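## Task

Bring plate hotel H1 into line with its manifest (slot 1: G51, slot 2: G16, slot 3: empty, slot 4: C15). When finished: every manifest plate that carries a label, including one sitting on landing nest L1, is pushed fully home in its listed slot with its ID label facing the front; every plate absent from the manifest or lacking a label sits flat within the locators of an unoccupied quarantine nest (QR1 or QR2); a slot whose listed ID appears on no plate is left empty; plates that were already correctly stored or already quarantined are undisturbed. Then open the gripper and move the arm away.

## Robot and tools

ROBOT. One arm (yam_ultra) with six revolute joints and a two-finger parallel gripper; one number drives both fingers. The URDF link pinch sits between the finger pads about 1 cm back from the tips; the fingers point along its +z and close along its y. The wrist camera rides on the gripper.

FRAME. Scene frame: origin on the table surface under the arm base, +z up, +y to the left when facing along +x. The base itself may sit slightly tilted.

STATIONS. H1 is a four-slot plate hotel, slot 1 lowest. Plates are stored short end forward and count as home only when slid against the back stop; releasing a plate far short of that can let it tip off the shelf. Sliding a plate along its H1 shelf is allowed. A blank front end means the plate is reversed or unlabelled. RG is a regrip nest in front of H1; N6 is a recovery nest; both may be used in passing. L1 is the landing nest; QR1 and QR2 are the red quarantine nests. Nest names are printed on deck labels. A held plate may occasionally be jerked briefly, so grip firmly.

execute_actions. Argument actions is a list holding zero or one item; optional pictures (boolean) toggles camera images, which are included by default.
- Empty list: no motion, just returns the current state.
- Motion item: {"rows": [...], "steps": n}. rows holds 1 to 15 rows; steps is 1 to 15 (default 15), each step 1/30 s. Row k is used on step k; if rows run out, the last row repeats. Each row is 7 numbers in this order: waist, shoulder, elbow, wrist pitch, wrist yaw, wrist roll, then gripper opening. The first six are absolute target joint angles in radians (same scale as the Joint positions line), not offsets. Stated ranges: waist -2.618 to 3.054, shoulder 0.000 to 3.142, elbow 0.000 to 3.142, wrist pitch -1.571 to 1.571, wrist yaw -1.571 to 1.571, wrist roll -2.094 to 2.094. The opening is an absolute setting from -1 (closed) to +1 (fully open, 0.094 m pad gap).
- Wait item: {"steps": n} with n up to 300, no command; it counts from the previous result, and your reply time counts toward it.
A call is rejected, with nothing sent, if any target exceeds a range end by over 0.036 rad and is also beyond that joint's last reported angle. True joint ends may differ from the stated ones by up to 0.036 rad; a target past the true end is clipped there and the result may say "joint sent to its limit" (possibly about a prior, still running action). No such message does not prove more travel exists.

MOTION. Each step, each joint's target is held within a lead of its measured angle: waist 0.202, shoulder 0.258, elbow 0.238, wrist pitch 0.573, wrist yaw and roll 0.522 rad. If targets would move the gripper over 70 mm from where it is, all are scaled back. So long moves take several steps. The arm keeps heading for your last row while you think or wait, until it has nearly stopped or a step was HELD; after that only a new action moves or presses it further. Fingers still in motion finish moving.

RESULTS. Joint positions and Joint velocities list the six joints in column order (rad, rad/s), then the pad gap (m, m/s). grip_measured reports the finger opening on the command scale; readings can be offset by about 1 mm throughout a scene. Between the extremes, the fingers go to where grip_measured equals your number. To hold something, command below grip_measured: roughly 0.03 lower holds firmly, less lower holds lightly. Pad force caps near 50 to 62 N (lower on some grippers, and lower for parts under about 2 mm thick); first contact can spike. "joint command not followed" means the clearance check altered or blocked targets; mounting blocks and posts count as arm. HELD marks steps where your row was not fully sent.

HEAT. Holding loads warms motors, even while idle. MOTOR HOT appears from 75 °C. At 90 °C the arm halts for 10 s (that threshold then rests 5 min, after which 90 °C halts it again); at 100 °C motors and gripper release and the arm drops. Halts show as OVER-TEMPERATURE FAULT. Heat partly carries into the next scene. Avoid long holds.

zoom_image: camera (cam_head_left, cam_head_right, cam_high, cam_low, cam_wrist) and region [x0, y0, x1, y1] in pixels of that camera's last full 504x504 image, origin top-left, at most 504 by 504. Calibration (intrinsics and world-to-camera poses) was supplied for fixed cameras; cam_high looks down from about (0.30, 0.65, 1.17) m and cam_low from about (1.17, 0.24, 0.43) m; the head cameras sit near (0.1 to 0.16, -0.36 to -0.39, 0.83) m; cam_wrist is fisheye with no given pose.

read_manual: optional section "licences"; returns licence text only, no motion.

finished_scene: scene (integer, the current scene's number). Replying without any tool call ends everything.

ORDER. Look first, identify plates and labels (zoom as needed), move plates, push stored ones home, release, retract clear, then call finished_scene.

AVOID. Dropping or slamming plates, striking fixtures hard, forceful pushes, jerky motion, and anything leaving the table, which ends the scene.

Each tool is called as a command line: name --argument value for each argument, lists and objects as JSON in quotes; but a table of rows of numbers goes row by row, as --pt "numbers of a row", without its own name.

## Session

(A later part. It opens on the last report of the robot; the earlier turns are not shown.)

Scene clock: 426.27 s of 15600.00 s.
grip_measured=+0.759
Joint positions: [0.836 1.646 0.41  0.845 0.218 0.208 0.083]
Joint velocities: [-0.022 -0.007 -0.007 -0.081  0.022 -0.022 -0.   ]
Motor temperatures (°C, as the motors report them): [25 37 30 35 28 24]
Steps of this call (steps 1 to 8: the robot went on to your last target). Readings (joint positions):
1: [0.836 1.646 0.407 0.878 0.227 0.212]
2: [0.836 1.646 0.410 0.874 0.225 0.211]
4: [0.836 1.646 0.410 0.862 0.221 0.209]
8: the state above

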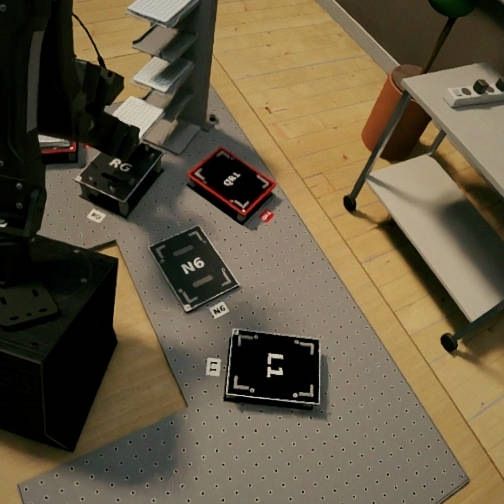

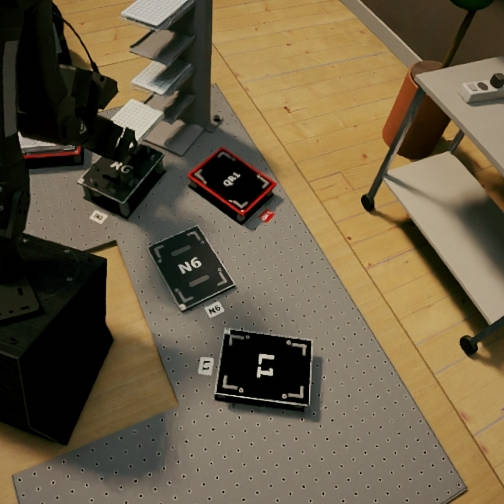

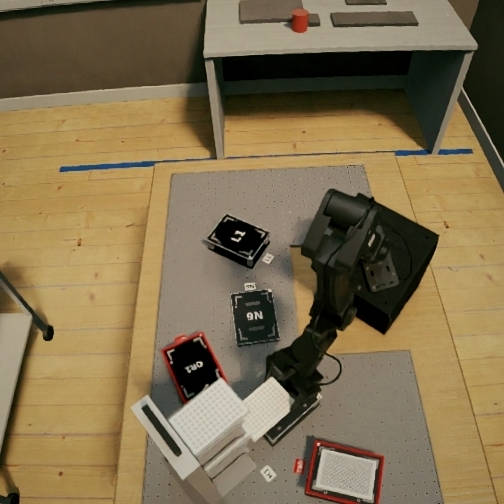

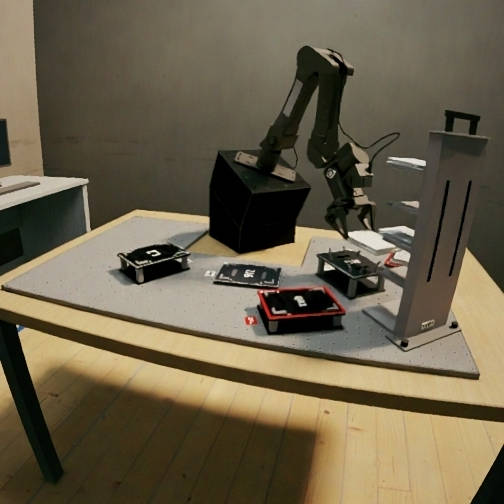

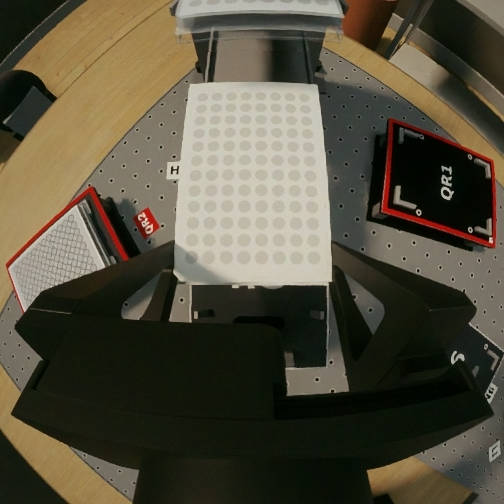

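execute_actions --actions '[{"rows":[[0.822,1.65,0.43,0.81,0.21,0.198,0.72],[0.82,1.655,0.43,0.79,0.21,0.196,0.72],[0.817,1.66,0.43,0.78,0.207,0.194,0.72],[0.813,1.665,0.45,0.765,0.203,0.192,0.72],[0.809,1.668,0.47,0.75,0.198,0.19,0.72],[0.804,1.671,0.49,0.735,0.193,0.187,0.72],[0.799,1.674,0.51,0.72,0.188,0.185,0.72],[0.794,1.678,0.53,0.705,0.183,0.183,0.72],[0.789,1.684,0.55,0.69,0.179,0.181,0.72],[0.784,1.69,0.57,0.675,0.175,0.179,0.72],[0.779,1.696,0.59,0.66,0.171,0.177,0.72],[0.775,1.702,0.61,0.647,0.167,0.175,0.72],[0.771,1.708,0.63,0.634,0.163,0.173,0.72],[0.767,1.714,0.65,0.621,0.159,0.171,0.72],[0.763,1.72,0.67,0.61,0.156,0.169,0.72]],"steps":15}]' --pictures false

execute_actions --actions '[{"rows":[[0.759,1.727,0.69,0.6,0.153,0.167,0.72],[0.755,1.733,0.71,0.595,0.151,0.166,0.72],[0.753,1.738,0.725,0.592,0.151,0.166,0.72],[0.752,1.74,0.739,0.592,0.151,0.166,0.72]],"steps":12}]'

Scene clock: 428.93 s of 15600.00 s.
grip_measured=+0.759
Joint positions: [0.779 1.709 0.609 0.655 0.177 0.183 0.083]
Joint velocities: [-0.1    0.168  0.589 -0.33  -0.11  -0.095 -0.001]
Motor temperatures (°C, as the motors report them): [25 37 30 35 28 24]
Steps of this call (steps 1 to 30: the robot went on to your last target; steps 31 to 65: nothing new was sent; steps 66 to 80: all 15 steps of this action). Readings (joint positions):
66: [0.835 1.646 0.410 0.834 0.215 0.206]
67: [0.834 1.646 0.410 0.828 0.215 0.205]
69: [0.829 1.651 0.411 0.809 0.213 0.203]
73: [0.812 1.675 0.459 0.741 0.203 0.197]
80: the state above

Scene clock: 429.33 s of 15600.00 s.
grip_measured=+0.759
Joint positions: [0.761 1.74  0.713 0.594 0.159 0.173 0.083]
Joint velocities: [-0.032  0.007  0.012 -0.139 -0.066  0.007  0.   ]
Motor temperatures (°C, as the motors report them): [25 37 30 35 28 24]
Steps of this call (steps 1 to 12: all 12 steps of this action). Readings (joint positions):
1: [0.775 1.715 0.629 0.644 0.174 0.181]
2: [0.772 1.721 0.649 0.634 0.170 0.180]
4: [0.765 1.734 0.684 0.617 0.166 0.177]
8: [0.761 1.740 0.713 0.607 0.161 0.174]
12: the state above

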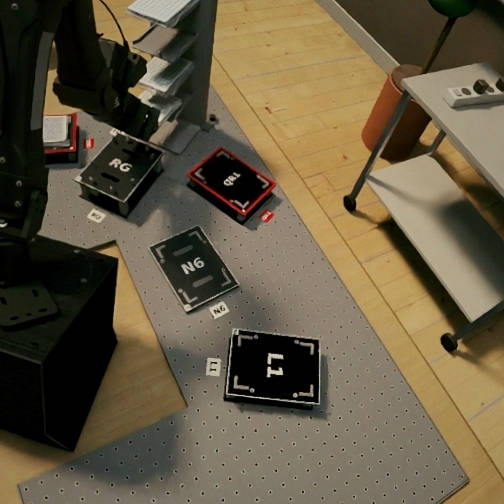

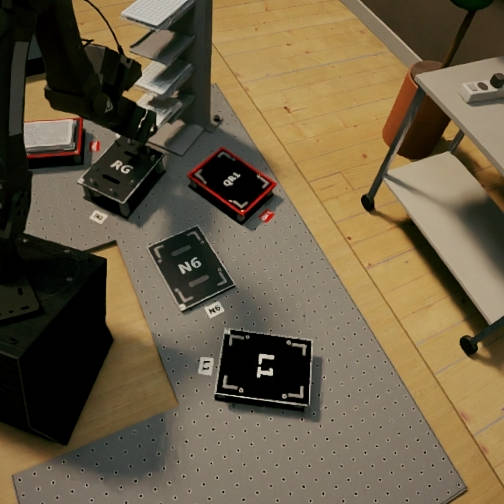

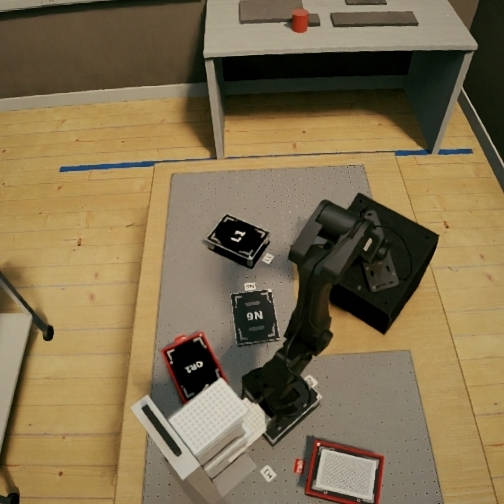

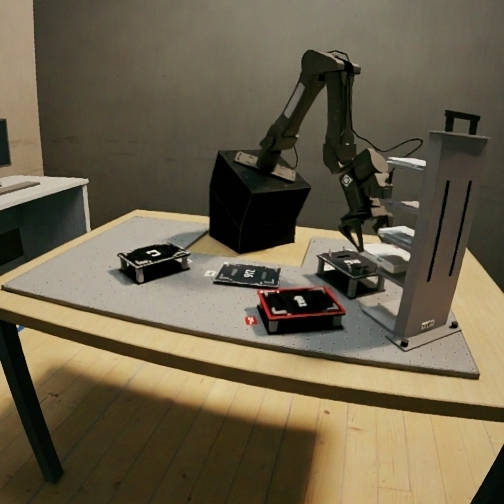

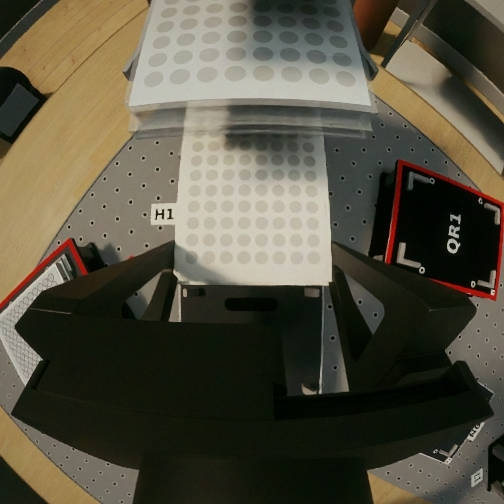

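execute_actions --actions '[{"rows":[[0.751,1.752,0.745,0.592,0.148,0.164,0.72],[0.749,1.764,0.755,0.59,0.146,0.163,0.72],[0.747,1.776,0.77,0.586,0.144,0.162,0.72],[0.745,1.787,0.785,0.582,0.142,0.161,0.72],[0.743,1.798,0.8,0.577,0.14,0.16,0.72],[0.741,1.808,0.815,0.572,0.138,0.159,0.72],[0.739,1.817,0.83,0.566,0.136,0.158,0.72],[0.737,1.825,0.845,0.56,0.134,0.157,0.72],[0.735,1.833,0.86,0.555,0.132,0.156,0.72],[0.733,1.84,0.875,0.552,0.13,0.156,0.72],[0.731,1.846,0.887,0.55,0.13,0.156,0.72],[0.73,1.85,0.897,0.55,0.13,0.156,0.72]],"steps":15}]' --pictures false

execute_actions --actions '[{"steps":8}]'

zoom_image --camera "cam_low" --region '[330,190,440,300]'

Scene clock: 433.13 s of 15600.00 s.
grip_measured=+0.759
Joint positions: [0.739 1.851 0.867 0.553 0.139 0.163 0.083]
Joint velocities: [-0.007 -0.027  0.066  0.11  -0.022 -0.007  0.   ]
Motor temperatures (°C, as the motors report them): [25 37 30 35 28 24]
Steps of this call (steps 1 to 15: the robot went on to your last target; steps 16 to 90: nothing new was sent; then 0.30 s passed at rest; steps 91 to 105: all 15 steps of this action). Readings (joint positions):
91: [0.761 1.741 0.713 0.585 0.157 0.172]
92: [0.761 1.745 0.715 0.584 0.156 0.172]
94: [0.760 1.765 0.730 0.581 0.154 0.170]
98: [0.752 1.815 0.786 0.566 0.146 0.167]
105: the state above

Scene clock: 433.40 s of 15600.00 s.
grip_measured=+0.759
Joint positions: [0.739 1.851 0.869 0.544 0.137 0.162 0.083]
Joint velocities: [-0.007  0.002 -0.012 -0.081 -0.037  0.007  0.   ]
Motor temperatures (°C, as the motors report them): [25 37 30 35 28 24]
Steps of this call (steps 1 to 8: the robot went on to your last target). Readings (joint positions):
1: [0.739 1.851 0.869 0.553 0.139 0.163]
2: [0.739 1.851 0.869 0.553 0.138 0.163]
4: [0.739 1.851 0.869 0.549 0.137 0.162]
8: the state above

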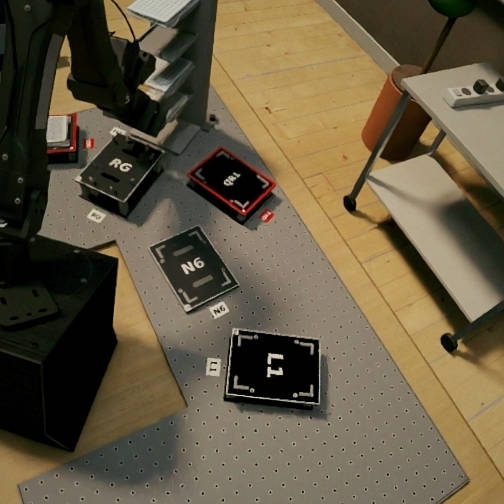

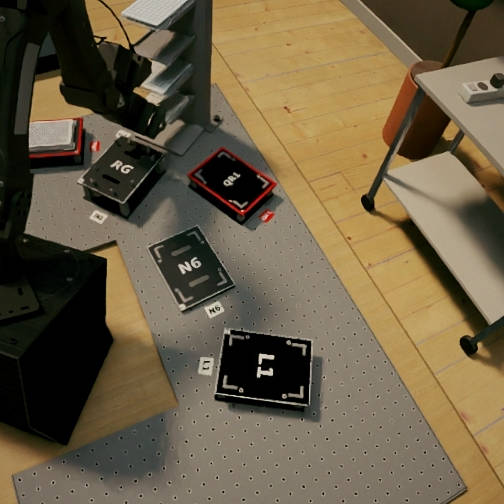

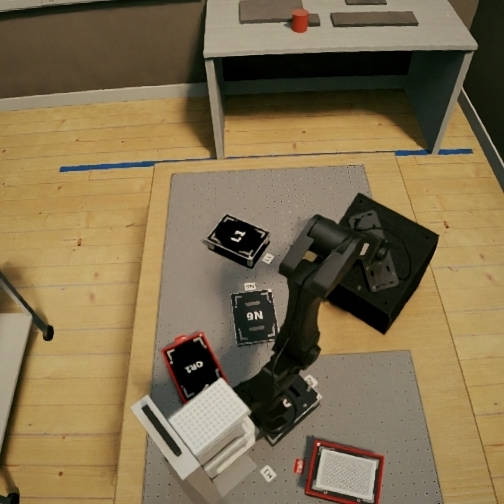

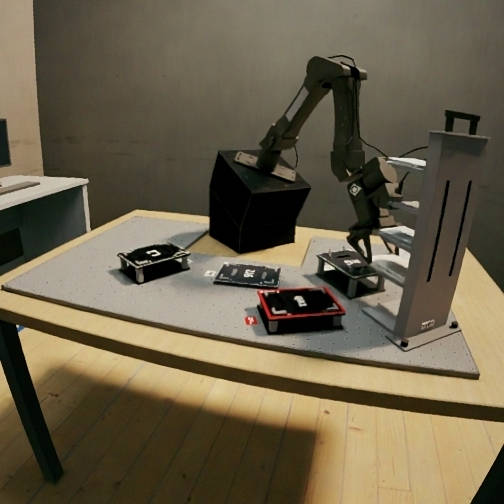

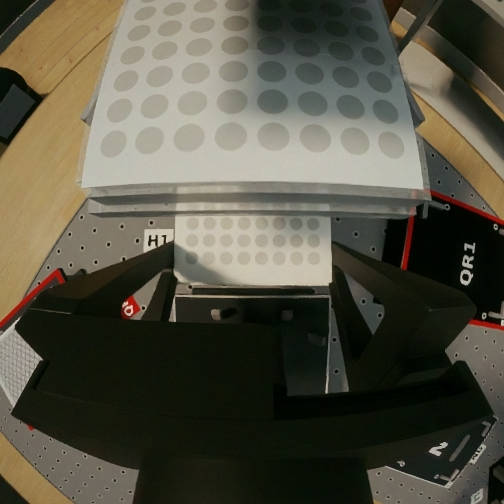

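Region (330, 190, 440, 300) of cam_low's 504x504 image, scaled by 4.582, with more detail than that image has.

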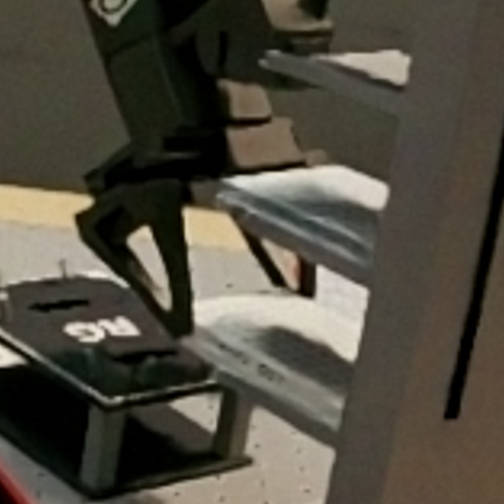

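execute_actions --actions '[{"rows":[[0.73,1.858,0.897,0.56,0.13,0.156,0.72],[0.73,1.863,0.897,0.57,0.13,0.156,0.72],[0.73,1.866,0.897,0.57,0.13,0.156,0.72],[0.73,1.866,0.897,0.57,0.13,0.156,0.72],[0.73,1.866,0.897,0.57,0.13,0.156,0.72],[0.73,1.866,0.897,0.57,0.13,0.156,0.72],[0.73,1.866,0.897,0.57,0.13,0.156,0.78],[0.73,1.866,0.897,0.57,0.13,0.156,0.81],[0.73,1.866,0.897,0.57,0.13,0.156,0.83],[0.73,1.866,0.897,0.57,0.13,0.156,0.86],[0.73,1.866,0.897,0.57,0.13,0.156,0.92],[0.73,1.866,0.897,0.57,0.13,0.156,1]],"steps":14}]' --pictures false

execute_actions --actions '[{"rows":[[0.745,1.84,0.86,0.6,0.15,0.165,1],[0.75,1.835,0.845,0.615,0.155,0.17,1],[0.752,1.83,0.83,0.625,0.157,0.17,1],[0.754,1.825,0.815,0.635,0.159,0.172,1],[0.756,1.82,0.8,0.645,0.161,0.173,1],[0.758,1.815,0.785,0.655,0.163,0.174,1],[0.76,1.81,0.77,0.665,0.165,0.175,1],[0.762,1.805,0.755,0.672,0.167,0.176,1],[0.764,1.8,0.74,0.678,0.169,0.177,1],[0.766,1.795,0.725,0.68,0.17,0.178,1],[0.768,1.79,0.71,0.68,0.17,0.178,1],[0.77,1.785,0.7,0.68,0.17,0.178,1]],"steps":15}]' --pictures false

execute_actions --actions '[{"rows":[[0.77,1.785,0.7,0.68,0.17,0.178,1],[0.77,1.785,0.7,0.68,0.17,0.178,0.8],[0.77,1.785,0.7,0.68,0.17,0.178,0.3]],"steps":10}]'

zoom_image --camera "cam_low" --region '[330,190,440,300]'

Scene clock: 438.40 s of 15600.00 s.
grip_measured=+1.000
Joint positions: [0.739 1.865 0.869 0.551 0.136 0.162 0.094]
Joint velocities: [-0.002 -0.012  0.002 -0.022 -0.007 -0.081  0.   ]
Motor temperatures (°C, as the motors report them): [25 38 30 35 28 24]
Steps of this call (steps 1 to 30: the robot went on to your last target; steps 31 to 90: nothing new was sent; then 1.53 s passed at rest; steps 91 to 104: all 14 steps of this action). Readings (joint positions):
91: [0.739 1.852 0.869 0.542 0.136 0.162]
92: [0.739 1.854 0.869 0.543 0.136 0.162]
94: [0.739 1.861 0.869 0.545 0.136 0.162]
98: [0.739 1.865 0.869 0.551 0.136 0.162]
104: the state above

Scene clock: 438.90 s of 15600.00 s.
grip_measured=+1.000
Joint positions: [0.761 1.813 0.714 0.641 0.153 0.17  0.094]
Joint velocities: [-0.002 -0.032 -0.081  0.022  0.037  0.051  0.   ]
Motor temperatures (°C, as the motors report them): [25 38 30 35 28 24]
Steps of this call (steps 1 to 15: all 15 steps of this action). Readings (joint positions):
1: [0.739 1.865 0.869 0.553 0.136 0.162]
2: [0.739 1.865 0.868 0.558 0.137 0.162]
4: [0.740 1.860 0.856 0.578 0.139 0.163]
8: [0.748 1.837 0.800 0.617 0.146 0.166]
15: the state above

Scene clock: 439.23 s of 15600.00 s.
grip_measured=+0.302
Joint positions: [0.761 1.813 0.712 0.653 0.156 0.172 0.061]
Joint velocities: [-0.012 -0.007 -0.017 -0.037 -0.051  0.007 -0.   ]
Motor temperatures (°C, as the motors report them): [25 38 30 35 28 24]
Steps of this call (steps 1 to 10: all 10 steps of this action). Readings (joint positions):
1: [0.761 1.813 0.712 0.641 0.154 0.171]
2: [0.761 1.813 0.712 0.642 0.154 0.171]
4: [0.761 1.813 0.712 0.647 0.155 0.172]
8: [0.761 1.813 0.712 0.652 0.155 0.172]
10: the state above

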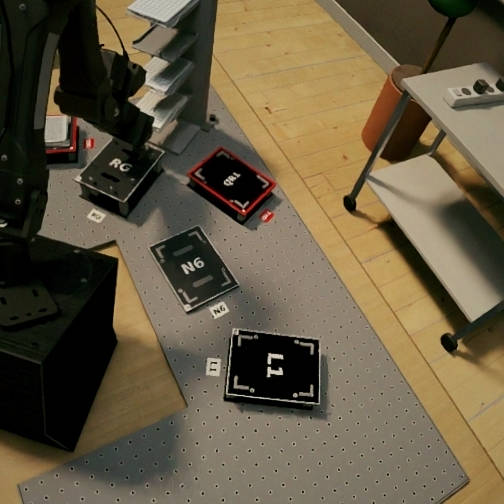

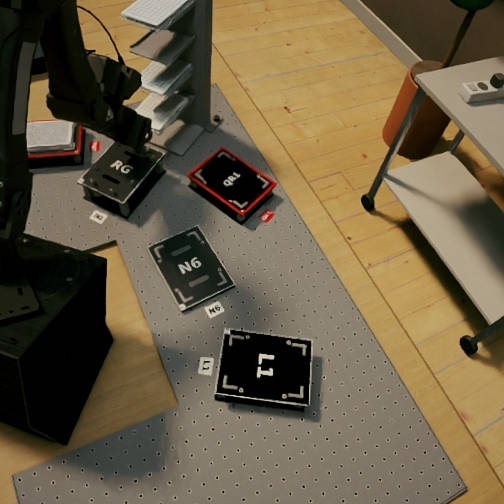

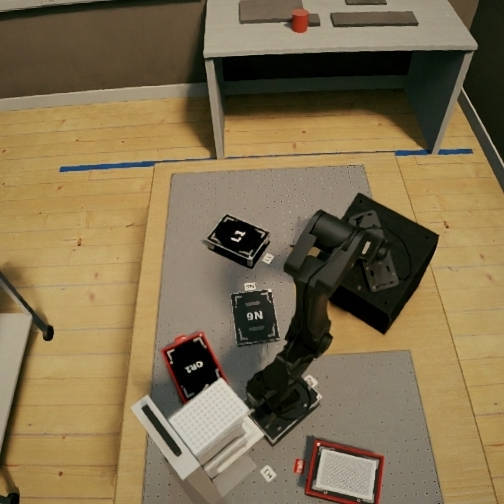

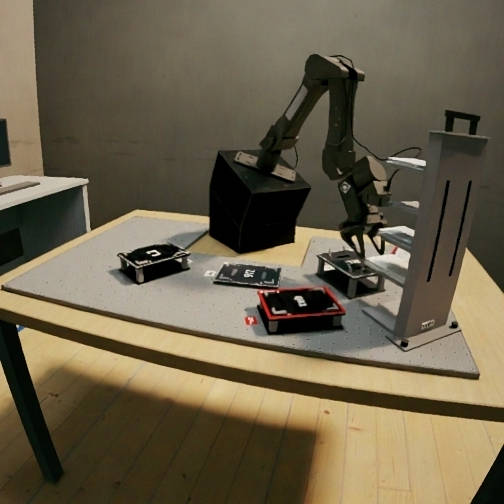

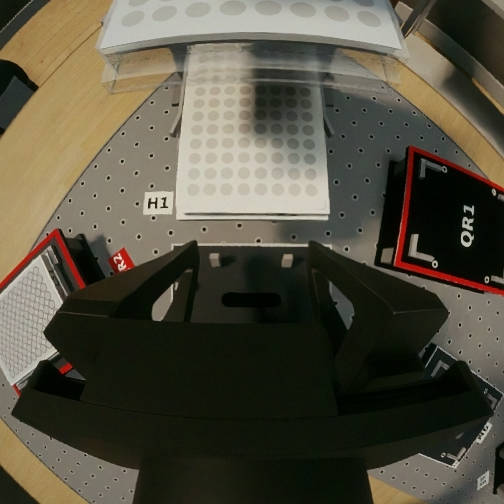

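Region (330, 190, 440, 300) of cam_low's 504x504 image, scaled by 4.582, with more detail than that image has.

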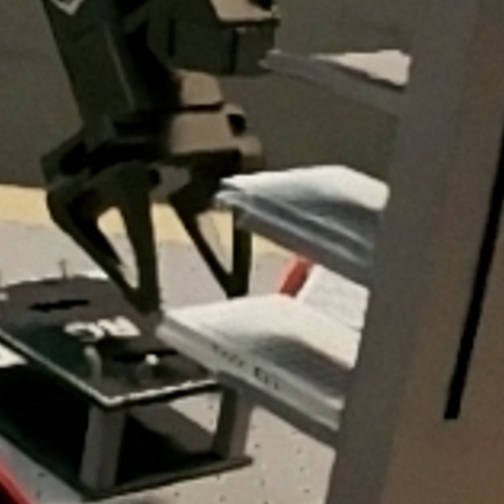

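execute_actions --actions '[{"rows":[[0.752,1.8,0.745,0.645,0.148,0.166,0.3],[0.75,1.805,0.757,0.637,0.146,0.165,0.3],[0.748,1.81,0.769,0.63,0.144,0.164,0.3],[0.746,1.813,0.781,0.622,0.142,0.163,0.3],[0.744,1.817,0.793,0.614,0.141,0.162,0.3],[0.743,1.82,0.805,0.606,0.14,0.161,0.3],[0.741,1.824,0.817,0.598,0.138,0.16,0.3],[0.74,1.828,0.829,0.591,0.137,0.159,0.3],[0.738,1.832,0.841,0.584,0.135,0.158,0.3],[0.736,1.836,0.853,0.577,0.134,0.157,0.3],[0.735,1.84,0.865,0.57,0.132,0.156,0.3],[0.733,1.844,0.877,0.565,0.131,0.156,0.3],[0.732,1.848,0.889,0.56,0.13,0.156,0.3],[0.73,1.852,0.9,0.557,0.13,0.156,0.3],[0.729,1.855,0.91,0.555,0.13,0.156,0.3]],"steps":15}]' --pictures false

execute_actions --actions '[{"steps":10}]'

zoom_image --camera "cam_low" --region '[330,190,440,300]'

Scene clock: 443.00 s of 15600.00 s.
grip_measured=+0.302
Joint positions: [0.741 1.849 0.862 0.576 0.141 0.164 0.061]
Joint velocities: [-0.042  0.11   0.3   -0.168  0.022 -0.007  0.   ]
Motor temperatures (°C, as the motors report them): [25 38 30 36 28 24]
Steps of this call (steps 1 to 15: the robot went on to your last target; steps 16 to 90: nothing new was sent; then 0.27 s passed at rest; steps 91 to 105: all 15 steps of this action). Readings (joint positions):
91: [0.761 1.813 0.712 0.654 0.156 0.172]
92: [0.761 1.813 0.714 0.651 0.156 0.172]
94: [0.761 1.813 0.726 0.635 0.153 0.171]
98: [0.753 1.822 0.778 0.613 0.149 0.169]
105: the state above

Scene clock: 443.33 s of 15600.00 s.
grip_measured=+0.302
Joint positions: [0.74  1.853 0.875 0.565 0.139 0.163 0.061]
Joint velocities: [-0.002  0.007 -0.002  0.022 -0.051 -0.051 -0.   ]
Motor temperatures (°C, as the motors report them): [25 38 30 36 28 24]
Steps of this call (steps 1 to 10: the robot went on to your last target). Readings (joint positions):
1: [0.740 1.852 0.871 0.573 0.140 0.164]
2: [0.740 1.853 0.875 0.566 0.139 0.164]
4: [0.740 1.853 0.875 0.565 0.139 0.164]
8: [0.740 1.853 0.875 0.565 0.139 0.163]
10: the state above

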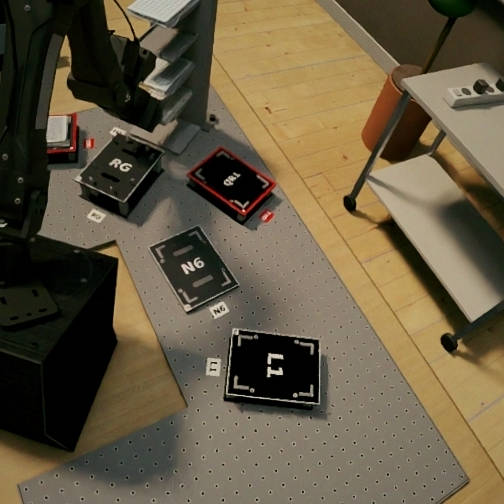

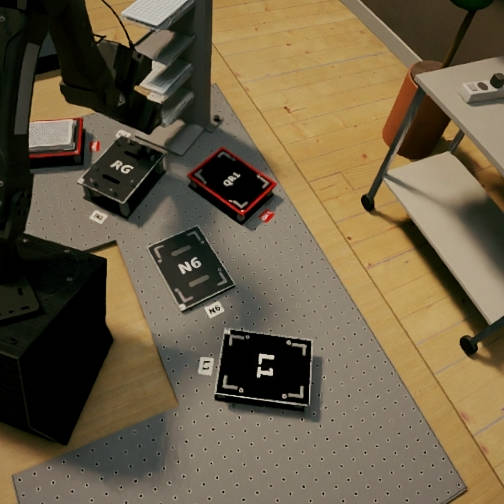

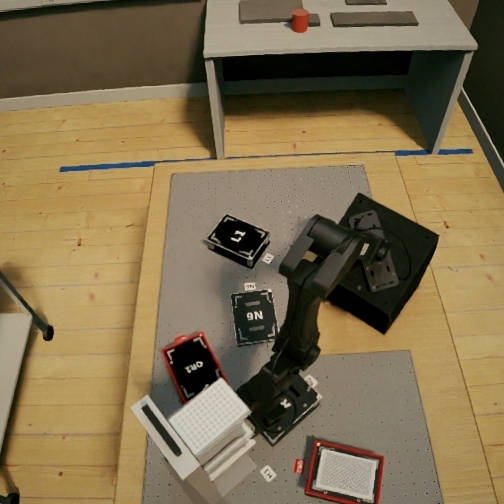

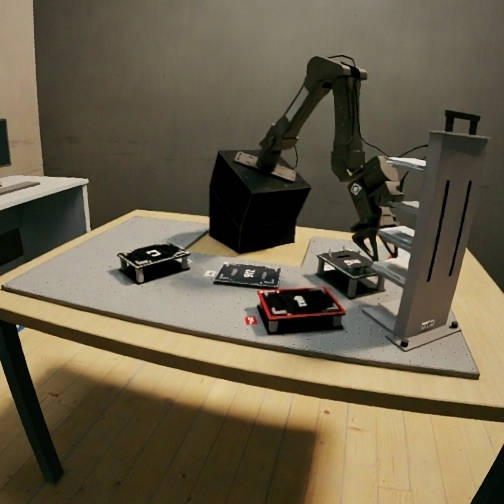

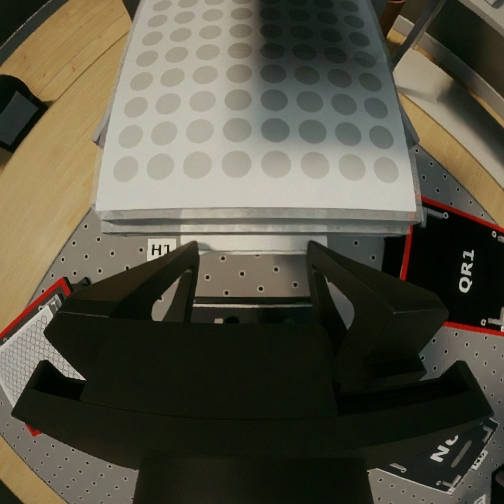

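Region (330, 190, 440, 300) of cam_low's 504x504 image, scaled by 4.582, with more detail than that image has.

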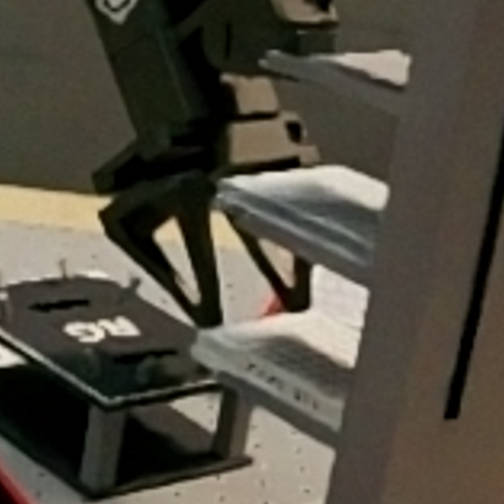

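execute_actions --actions '[{"rows":[[0.74,1.83,0.86,0.6,0.14,0.16,0.3],[0.745,1.825,0.85,0.615,0.145,0.16,0.3],[0.75,1.82,0.84,0.625,0.15,0.16,0.3],[0.752,1.82,0.83,0.63,0.152,0.16,0.3],[0.754,1.82,0.82,0.63,0.154,0.16,0.3],[0.755,1.82,0.81,0.63,0.154,0.16,0.3],[0.755,1.82,0.8,0.63,0.154,0.16,0.3],[0.755,1.82,0.79,0.63,0.154,0.16,0.3]],"steps":15}]'

zoom_image --camera "cam_low" --region '[330,190,440,300]'

Scene clock: 445.87 s of 15600.00 s.
grip_measured=+0.302
Joint positions: [0.746 1.843 0.801 0.604 0.141 0.163 0.061]
Joint velocities: [ 0.002 -0.007  0.012  0.051 -0.095 -0.007  0.001]
Motor temperatures (°C, as the motors report them): [25 38 30 36 28 24]
Steps of this call (steps 1 to 30: the robot went on to your last target; steps 31 to 61: nothing new was sent; steps 62 to 76: all 15 steps of this action). Readings (joint positions):
62: [0.740 1.852 0.875 0.566 0.139 0.163]
63: [0.740 1.851 0.873 0.568 0.139 0.163]
65: [0.740 1.848 0.861 0.581 0.139 0.163]
69: [0.743 1.843 0.827 0.602 0.141 0.163]
76: the state above

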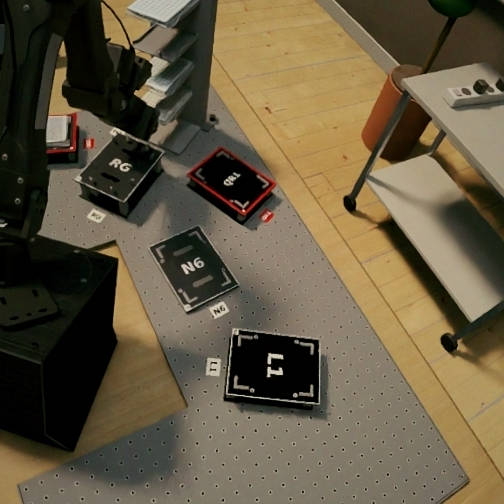

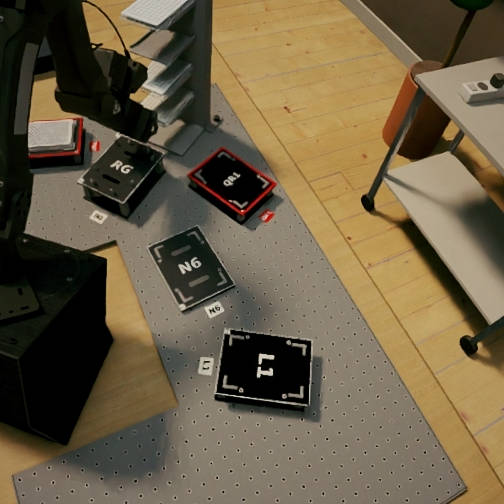

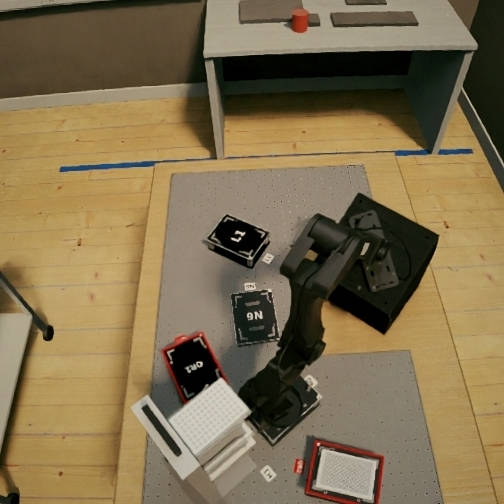

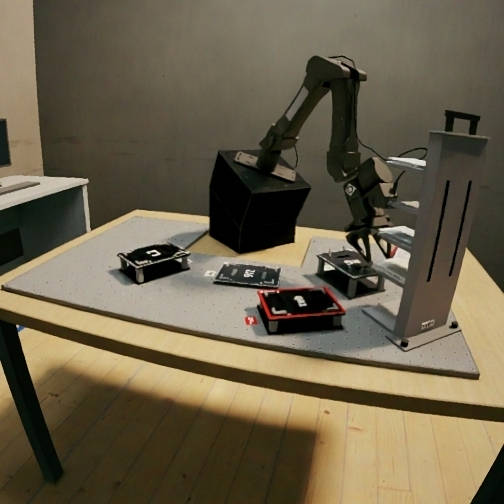

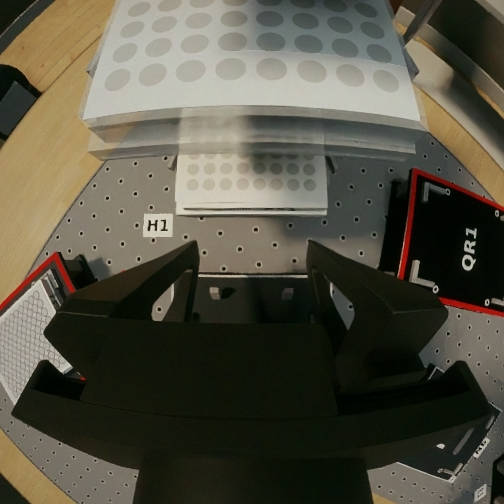

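Region (330, 190, 440, 300) of cam_low's 504x504 image, scaled by 4.582, with more detail than that image has.

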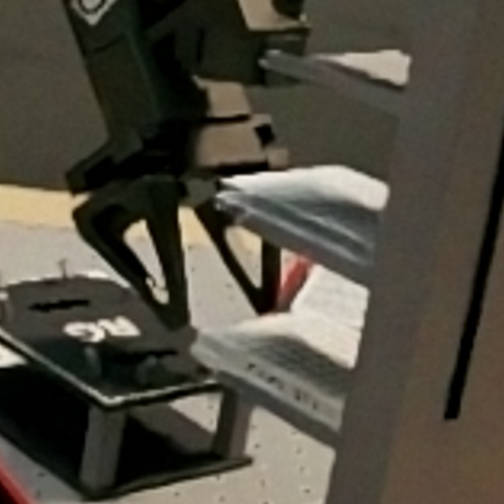

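execute_actions --actions '[{"rows":[[0.738,1.848,0.83,0.63,0.14,0.16,0.3],[0.736,1.851,0.838,0.63,0.14,0.16,0.3],[0.735,1.855,0.846,0.63,0.14,0.16,0.3],[0.734,1.859,0.854,0.63,0.14,0.16,0.3],[0.733,1.863,0.862,0.63,0.14,0.16,0.3],[0.732,1.867,0.87,0.63,0.14,0.16,0.3],[0.731,1.871,0.878,0.63,0.14,0.16,0.3],[0.73,1.875,0.886,0.63,0.14,0.16,0.3],[0.73,1.879,0.894,0.63,0.14,0.16,0.3],[0.73,1.883,0.902,0.63,0.14,0.16,0.3],[0.73,1.886,0.91,0.63,0.14,0.16,0.3]],"steps":15}]'

zoom_image --camera "cam_low" --region '[330,190,440,300]'

Scene clock: 449.10 s of 15600.00 s.
grip_measured=+0.302
Joint positions: [0.741 1.884 0.867 0.599 0.139 0.163 0.061]
Joint velocities: [-0.022  0.032  0.017  0.051  0.037 -0.007 -0.   ]
Motor temperatures (°C, as the motors report them): [25 39 30 36 28 24]
Steps of this call (steps 1 to 15: the robot went on to your last target; steps 16 to 82: nothing new was sent; steps 83 to 97: all 15 steps of this action). Readings (joint positions):
83: [0.746 1.843 0.801 0.605 0.141 0.163]
84: [0.746 1.844 0.801 0.606 0.141 0.163]
86: [0.746 1.851 0.808 0.606 0.141 0.163]
90: [0.744 1.870 0.840 0.606 0.141 0.163]
97: the state above

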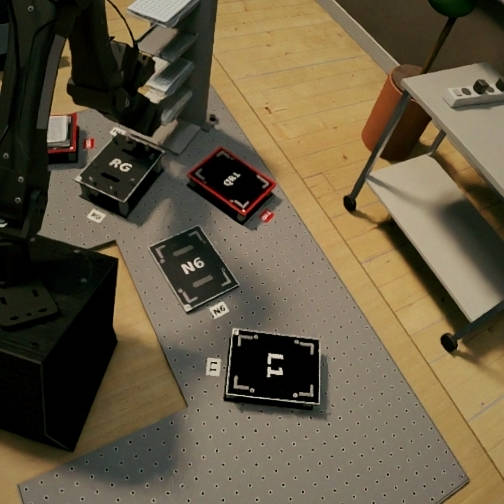

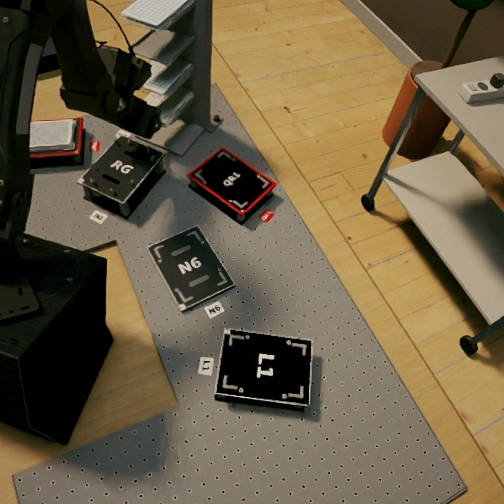

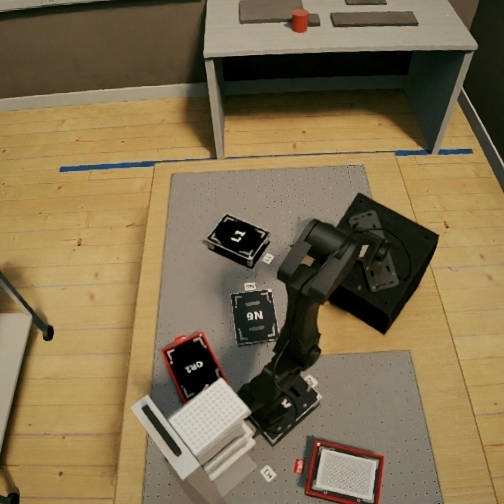

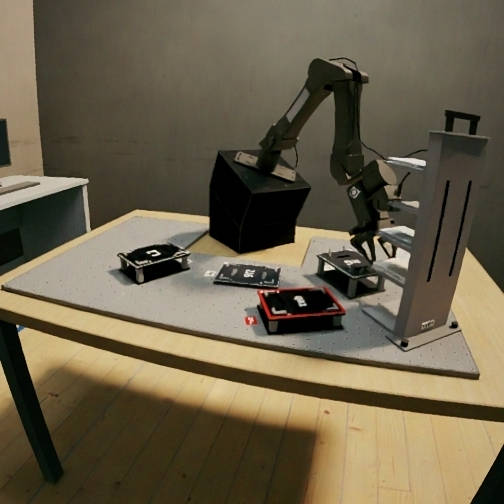

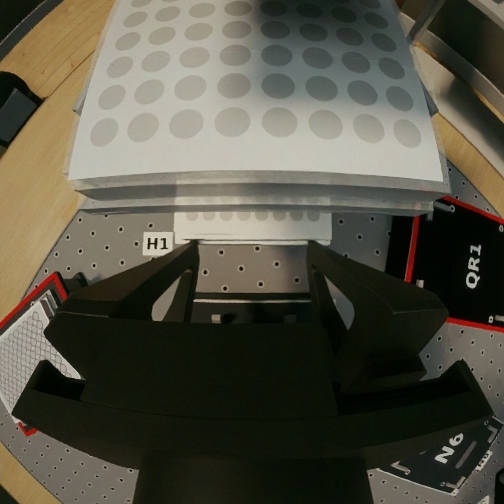

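Region (330, 190, 440, 300) of cam_low's 504x504 image, scaled by 4.582, with more detail than that image has.

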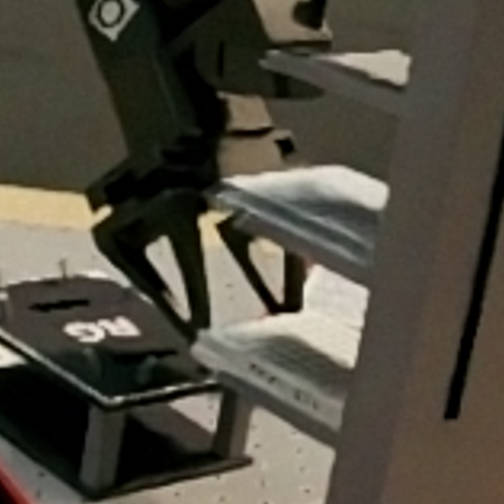

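execute_actions --actions '[{"rows":[[0.75,1.86,0.85,0.64,0.15,0.16,0.3],[0.755,1.85,0.82,0.66,0.16,0.16,0.3],[0.76,1.84,0.79,0.68,0.17,0.155,0.3],[0.765,1.83,0.76,0.7,0.18,0.15,0.3],[0.77,1.82,0.73,0.715,0.19,0.147,0.4],[0.775,1.8,0.7,0.725,0.2,0.146,0.6],[0.78,1.78,0.67,0.73,0.207,0.146,0.8],[0.785,1.75,0.64,0.73,0.207,0.146,1],[0.785,1.72,0.62,0.72,0.207,0.146,1],[0.785,1.69,0.605,0.7,0.207,0.146,1],[0.785,1.66,0.603,0.68,0.207,0.146,1],[0.785,1.63,0.603,0.66,0.207,0.146,1],[0.785,1.6,0.603,0.64,0.207,0.146,1],[0.785,1.575,0.603,0.63,0.207,0.146,1],[0.785,1.55,0.603,0.622,0.207,0.146,1]],"steps":15}]' --pictures false

execute_actions --actions '[{"rows":[[0.785,1.535,0.603,0.622,0.207,0.146,1],[0.785,1.527,0.603,0.622,0.207,0.146,1]],"steps":12}]'

Scene clock: 455.53 s of 15600.00 s.
grip_measured=+1.000
Joint positions: [0.779 1.627 0.604 0.63  0.187 0.153 0.094]
Joint velocities: [-0.002 -0.911  0.002 -0.007 -0.007 -0.007  0.   ]
Motor temperatures (°C, as the motors report them): [25 39 30 36 28 24]
Steps of this call (steps 1 to 15: the robot went on to your last target; steps 16 to 90: nothing new was sent; then 2.93 s passed at rest; steps 91 to 105: all 15 steps of this action). Readings (joint positions):
91: [0.741 1.884 0.866 0.600 0.139 0.163]
92: [0.742 1.883 0.860 0.607 0.141 0.163]
94: [0.746 1.870 0.827 0.633 0.148 0.162]
98: [0.766 1.817 0.709 0.676 0.171 0.156]
105: the state above

Scene clock: 455.93 s of 15600.00 s.
grip_measured=+1.000
Joint positions: [0.779 1.536 0.604 0.625 0.193 0.152 0.094]
Joint velocities: [ 0.002 -0.002  0.002 -0.081 -0.066  0.051  0.   ]
Motor temperatures (°C, as the motors report them): [25 39 30 36 28 24]
Steps of this call (steps 1 to 12: all 12 steps of this action). Readings (joint positions):
1: [0.779 1.597 0.604 0.630 0.189 0.153]
2: [0.779 1.572 0.604 0.630 0.190 0.152]
4: [0.779 1.541 0.604 0.635 0.192 0.152]
8: [0.779 1.536 0.604 0.628 0.193 0.152]
12: the state above

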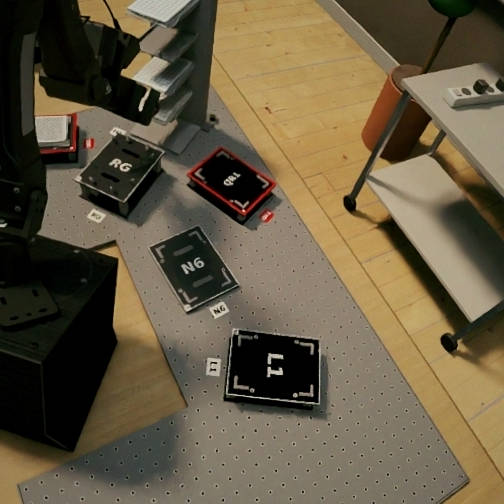

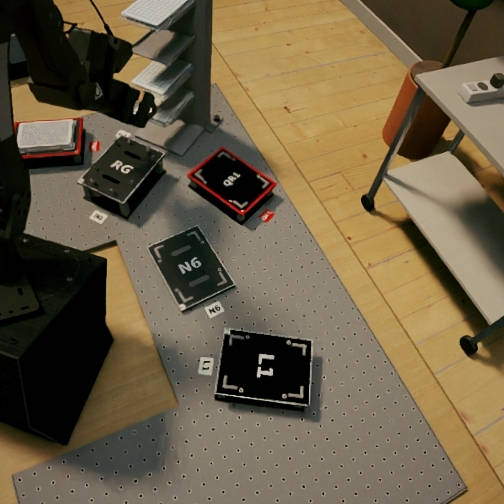

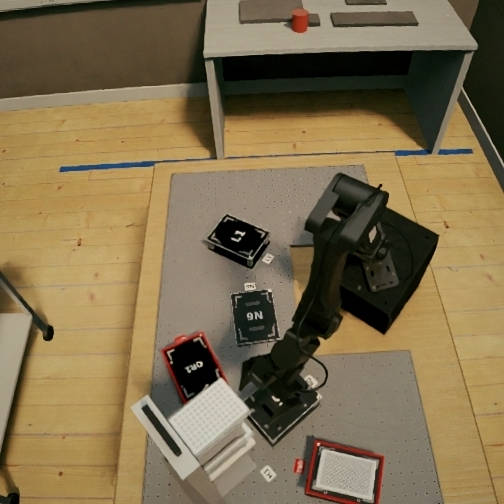

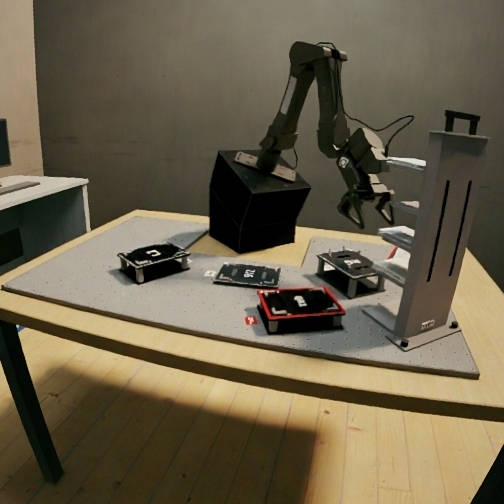

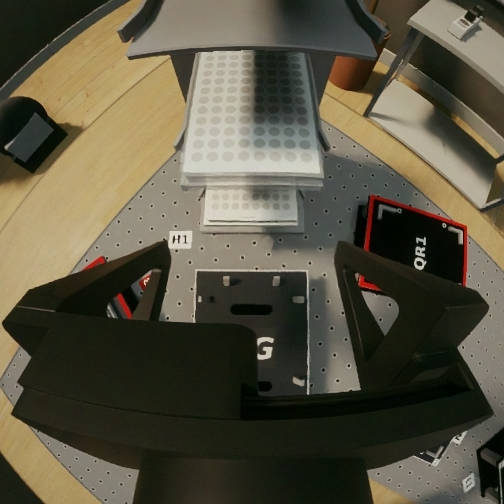

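execute_actions --actions '[{"rows":[[0.768,1.545,0.635,0.6,0.18,0.145,1],[0.764,1.555,0.65,0.59,0.177,0.144,1],[0.761,1.565,0.667,0.582,0.174,0.143,1],[0.758,1.574,0.684,0.574,0.171,0.142,1],[0.755,1.582,0.701,0.566,0.168,0.141,1],[0.752,1.59,0.718,0.558,0.165,0.14,1],[0.749,1.598,0.735,0.55,0.162,0.139,1],[0.746,1.606,0.752,0.542,0.159,0.138,1],[0.743,1.614,0.769,0.534,0.157,0.137,1],[0.74,1.622,0.786,0.527,0.155,0.136,1],[0.738,1.63,0.803,0.522,0.153,0.135,1],[0.736,1.637,0.82,0.52,0.152,0.134,1],[0.734,1.643,0.835,0.52,0.152,0.134,1],[0.733,1.648,0.848,0.52,0.152,0.134,1]],"steps":15}]' --pictures false

execute_actions --actions '[{"steps":10}]'

zoom_image --camera "cam_low" --region '[340,140,450,260]'

Scene clock: 458.53 s of 15600.00 s.
grip_measured=+1.000
Joint positions: [0.743 1.645 0.805 0.533 0.164 0.142 0.094]
Joint velocities: [-0.042  0.115  0.325  0.037 -0.125 -0.022  0.   ]
Motor temperatures (°C, as the motors report them): [25 38 30 36 28 24]
Steps of this call (steps 1 to 15: the robot went on to your last target; steps 16 to 63: nothing new was sent; steps 64 to 78: all 15 steps of this action). Readings (joint positions):
64: [0.779 1.537 0.604 0.621 0.193 0.152]
65: [0.778 1.539 0.606 0.617 0.191 0.152]
67: [0.774 1.555 0.624 0.601 0.187 0.151]
71: [0.761 1.596 0.688 0.566 0.177 0.148]
78: the state above

Scene clock: 458.87 s of 15600.00 s.
grip_measured=+1.000
Joint positions: [0.742 1.647 0.82  0.523 0.16  0.14  0.094]
Joint velocities: [-0.012 -0.017  0.002 -0.007 -0.022 -0.022  0.   ]
Motor temperatures (°C, as the motors report them): [25 38 30 36 28 24]
Steps of this call (steps 1 to 10: the robot went on to your last target). Readings (joint positions):
1: [0.743 1.647 0.814 0.533 0.163 0.142]
2: [0.742 1.647 0.818 0.533 0.163 0.141]
4: [0.742 1.647 0.820 0.532 0.161 0.141]
8: [0.742 1.647 0.820 0.525 0.160 0.141]
10: the state above

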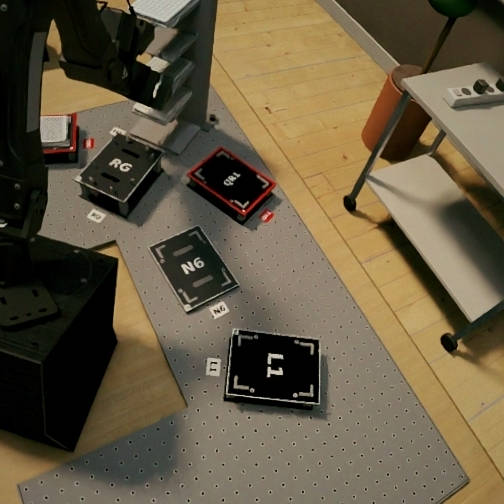

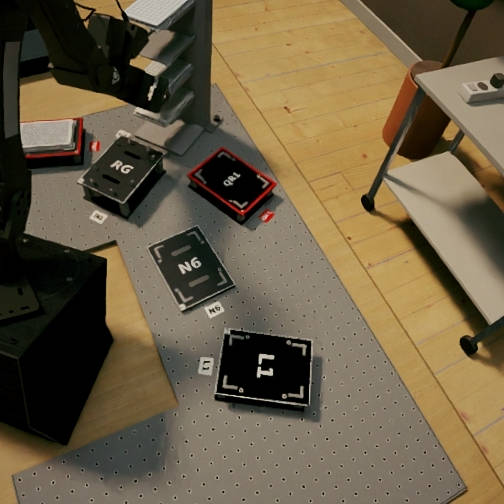

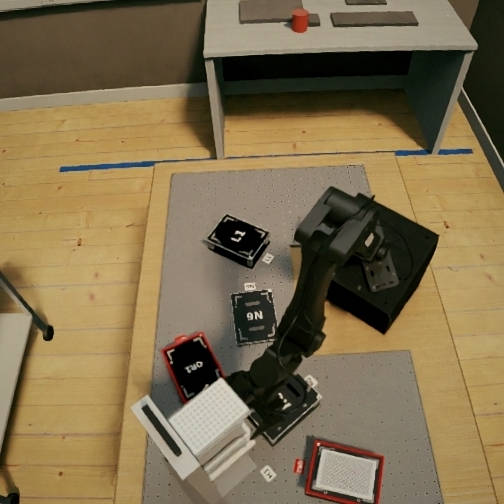

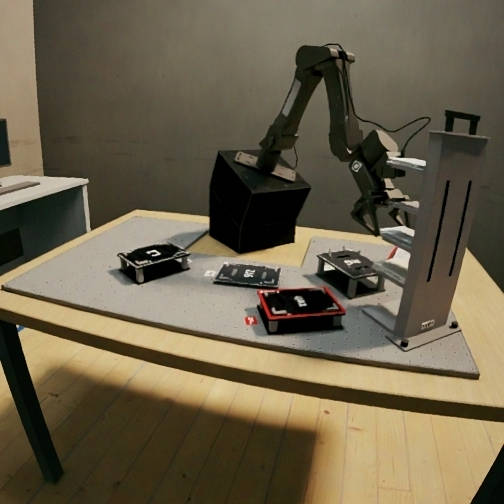

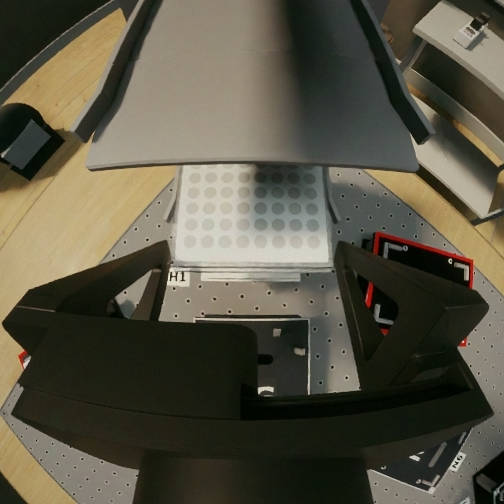

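Region (340, 140, 450, 260) of cam_low's 504x504 image, scaled by 4.200, with more detail than that image has; it fills the left 462 columns of this view, and the rest is white.

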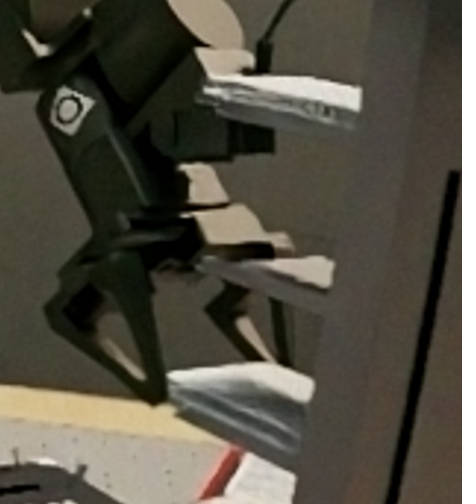

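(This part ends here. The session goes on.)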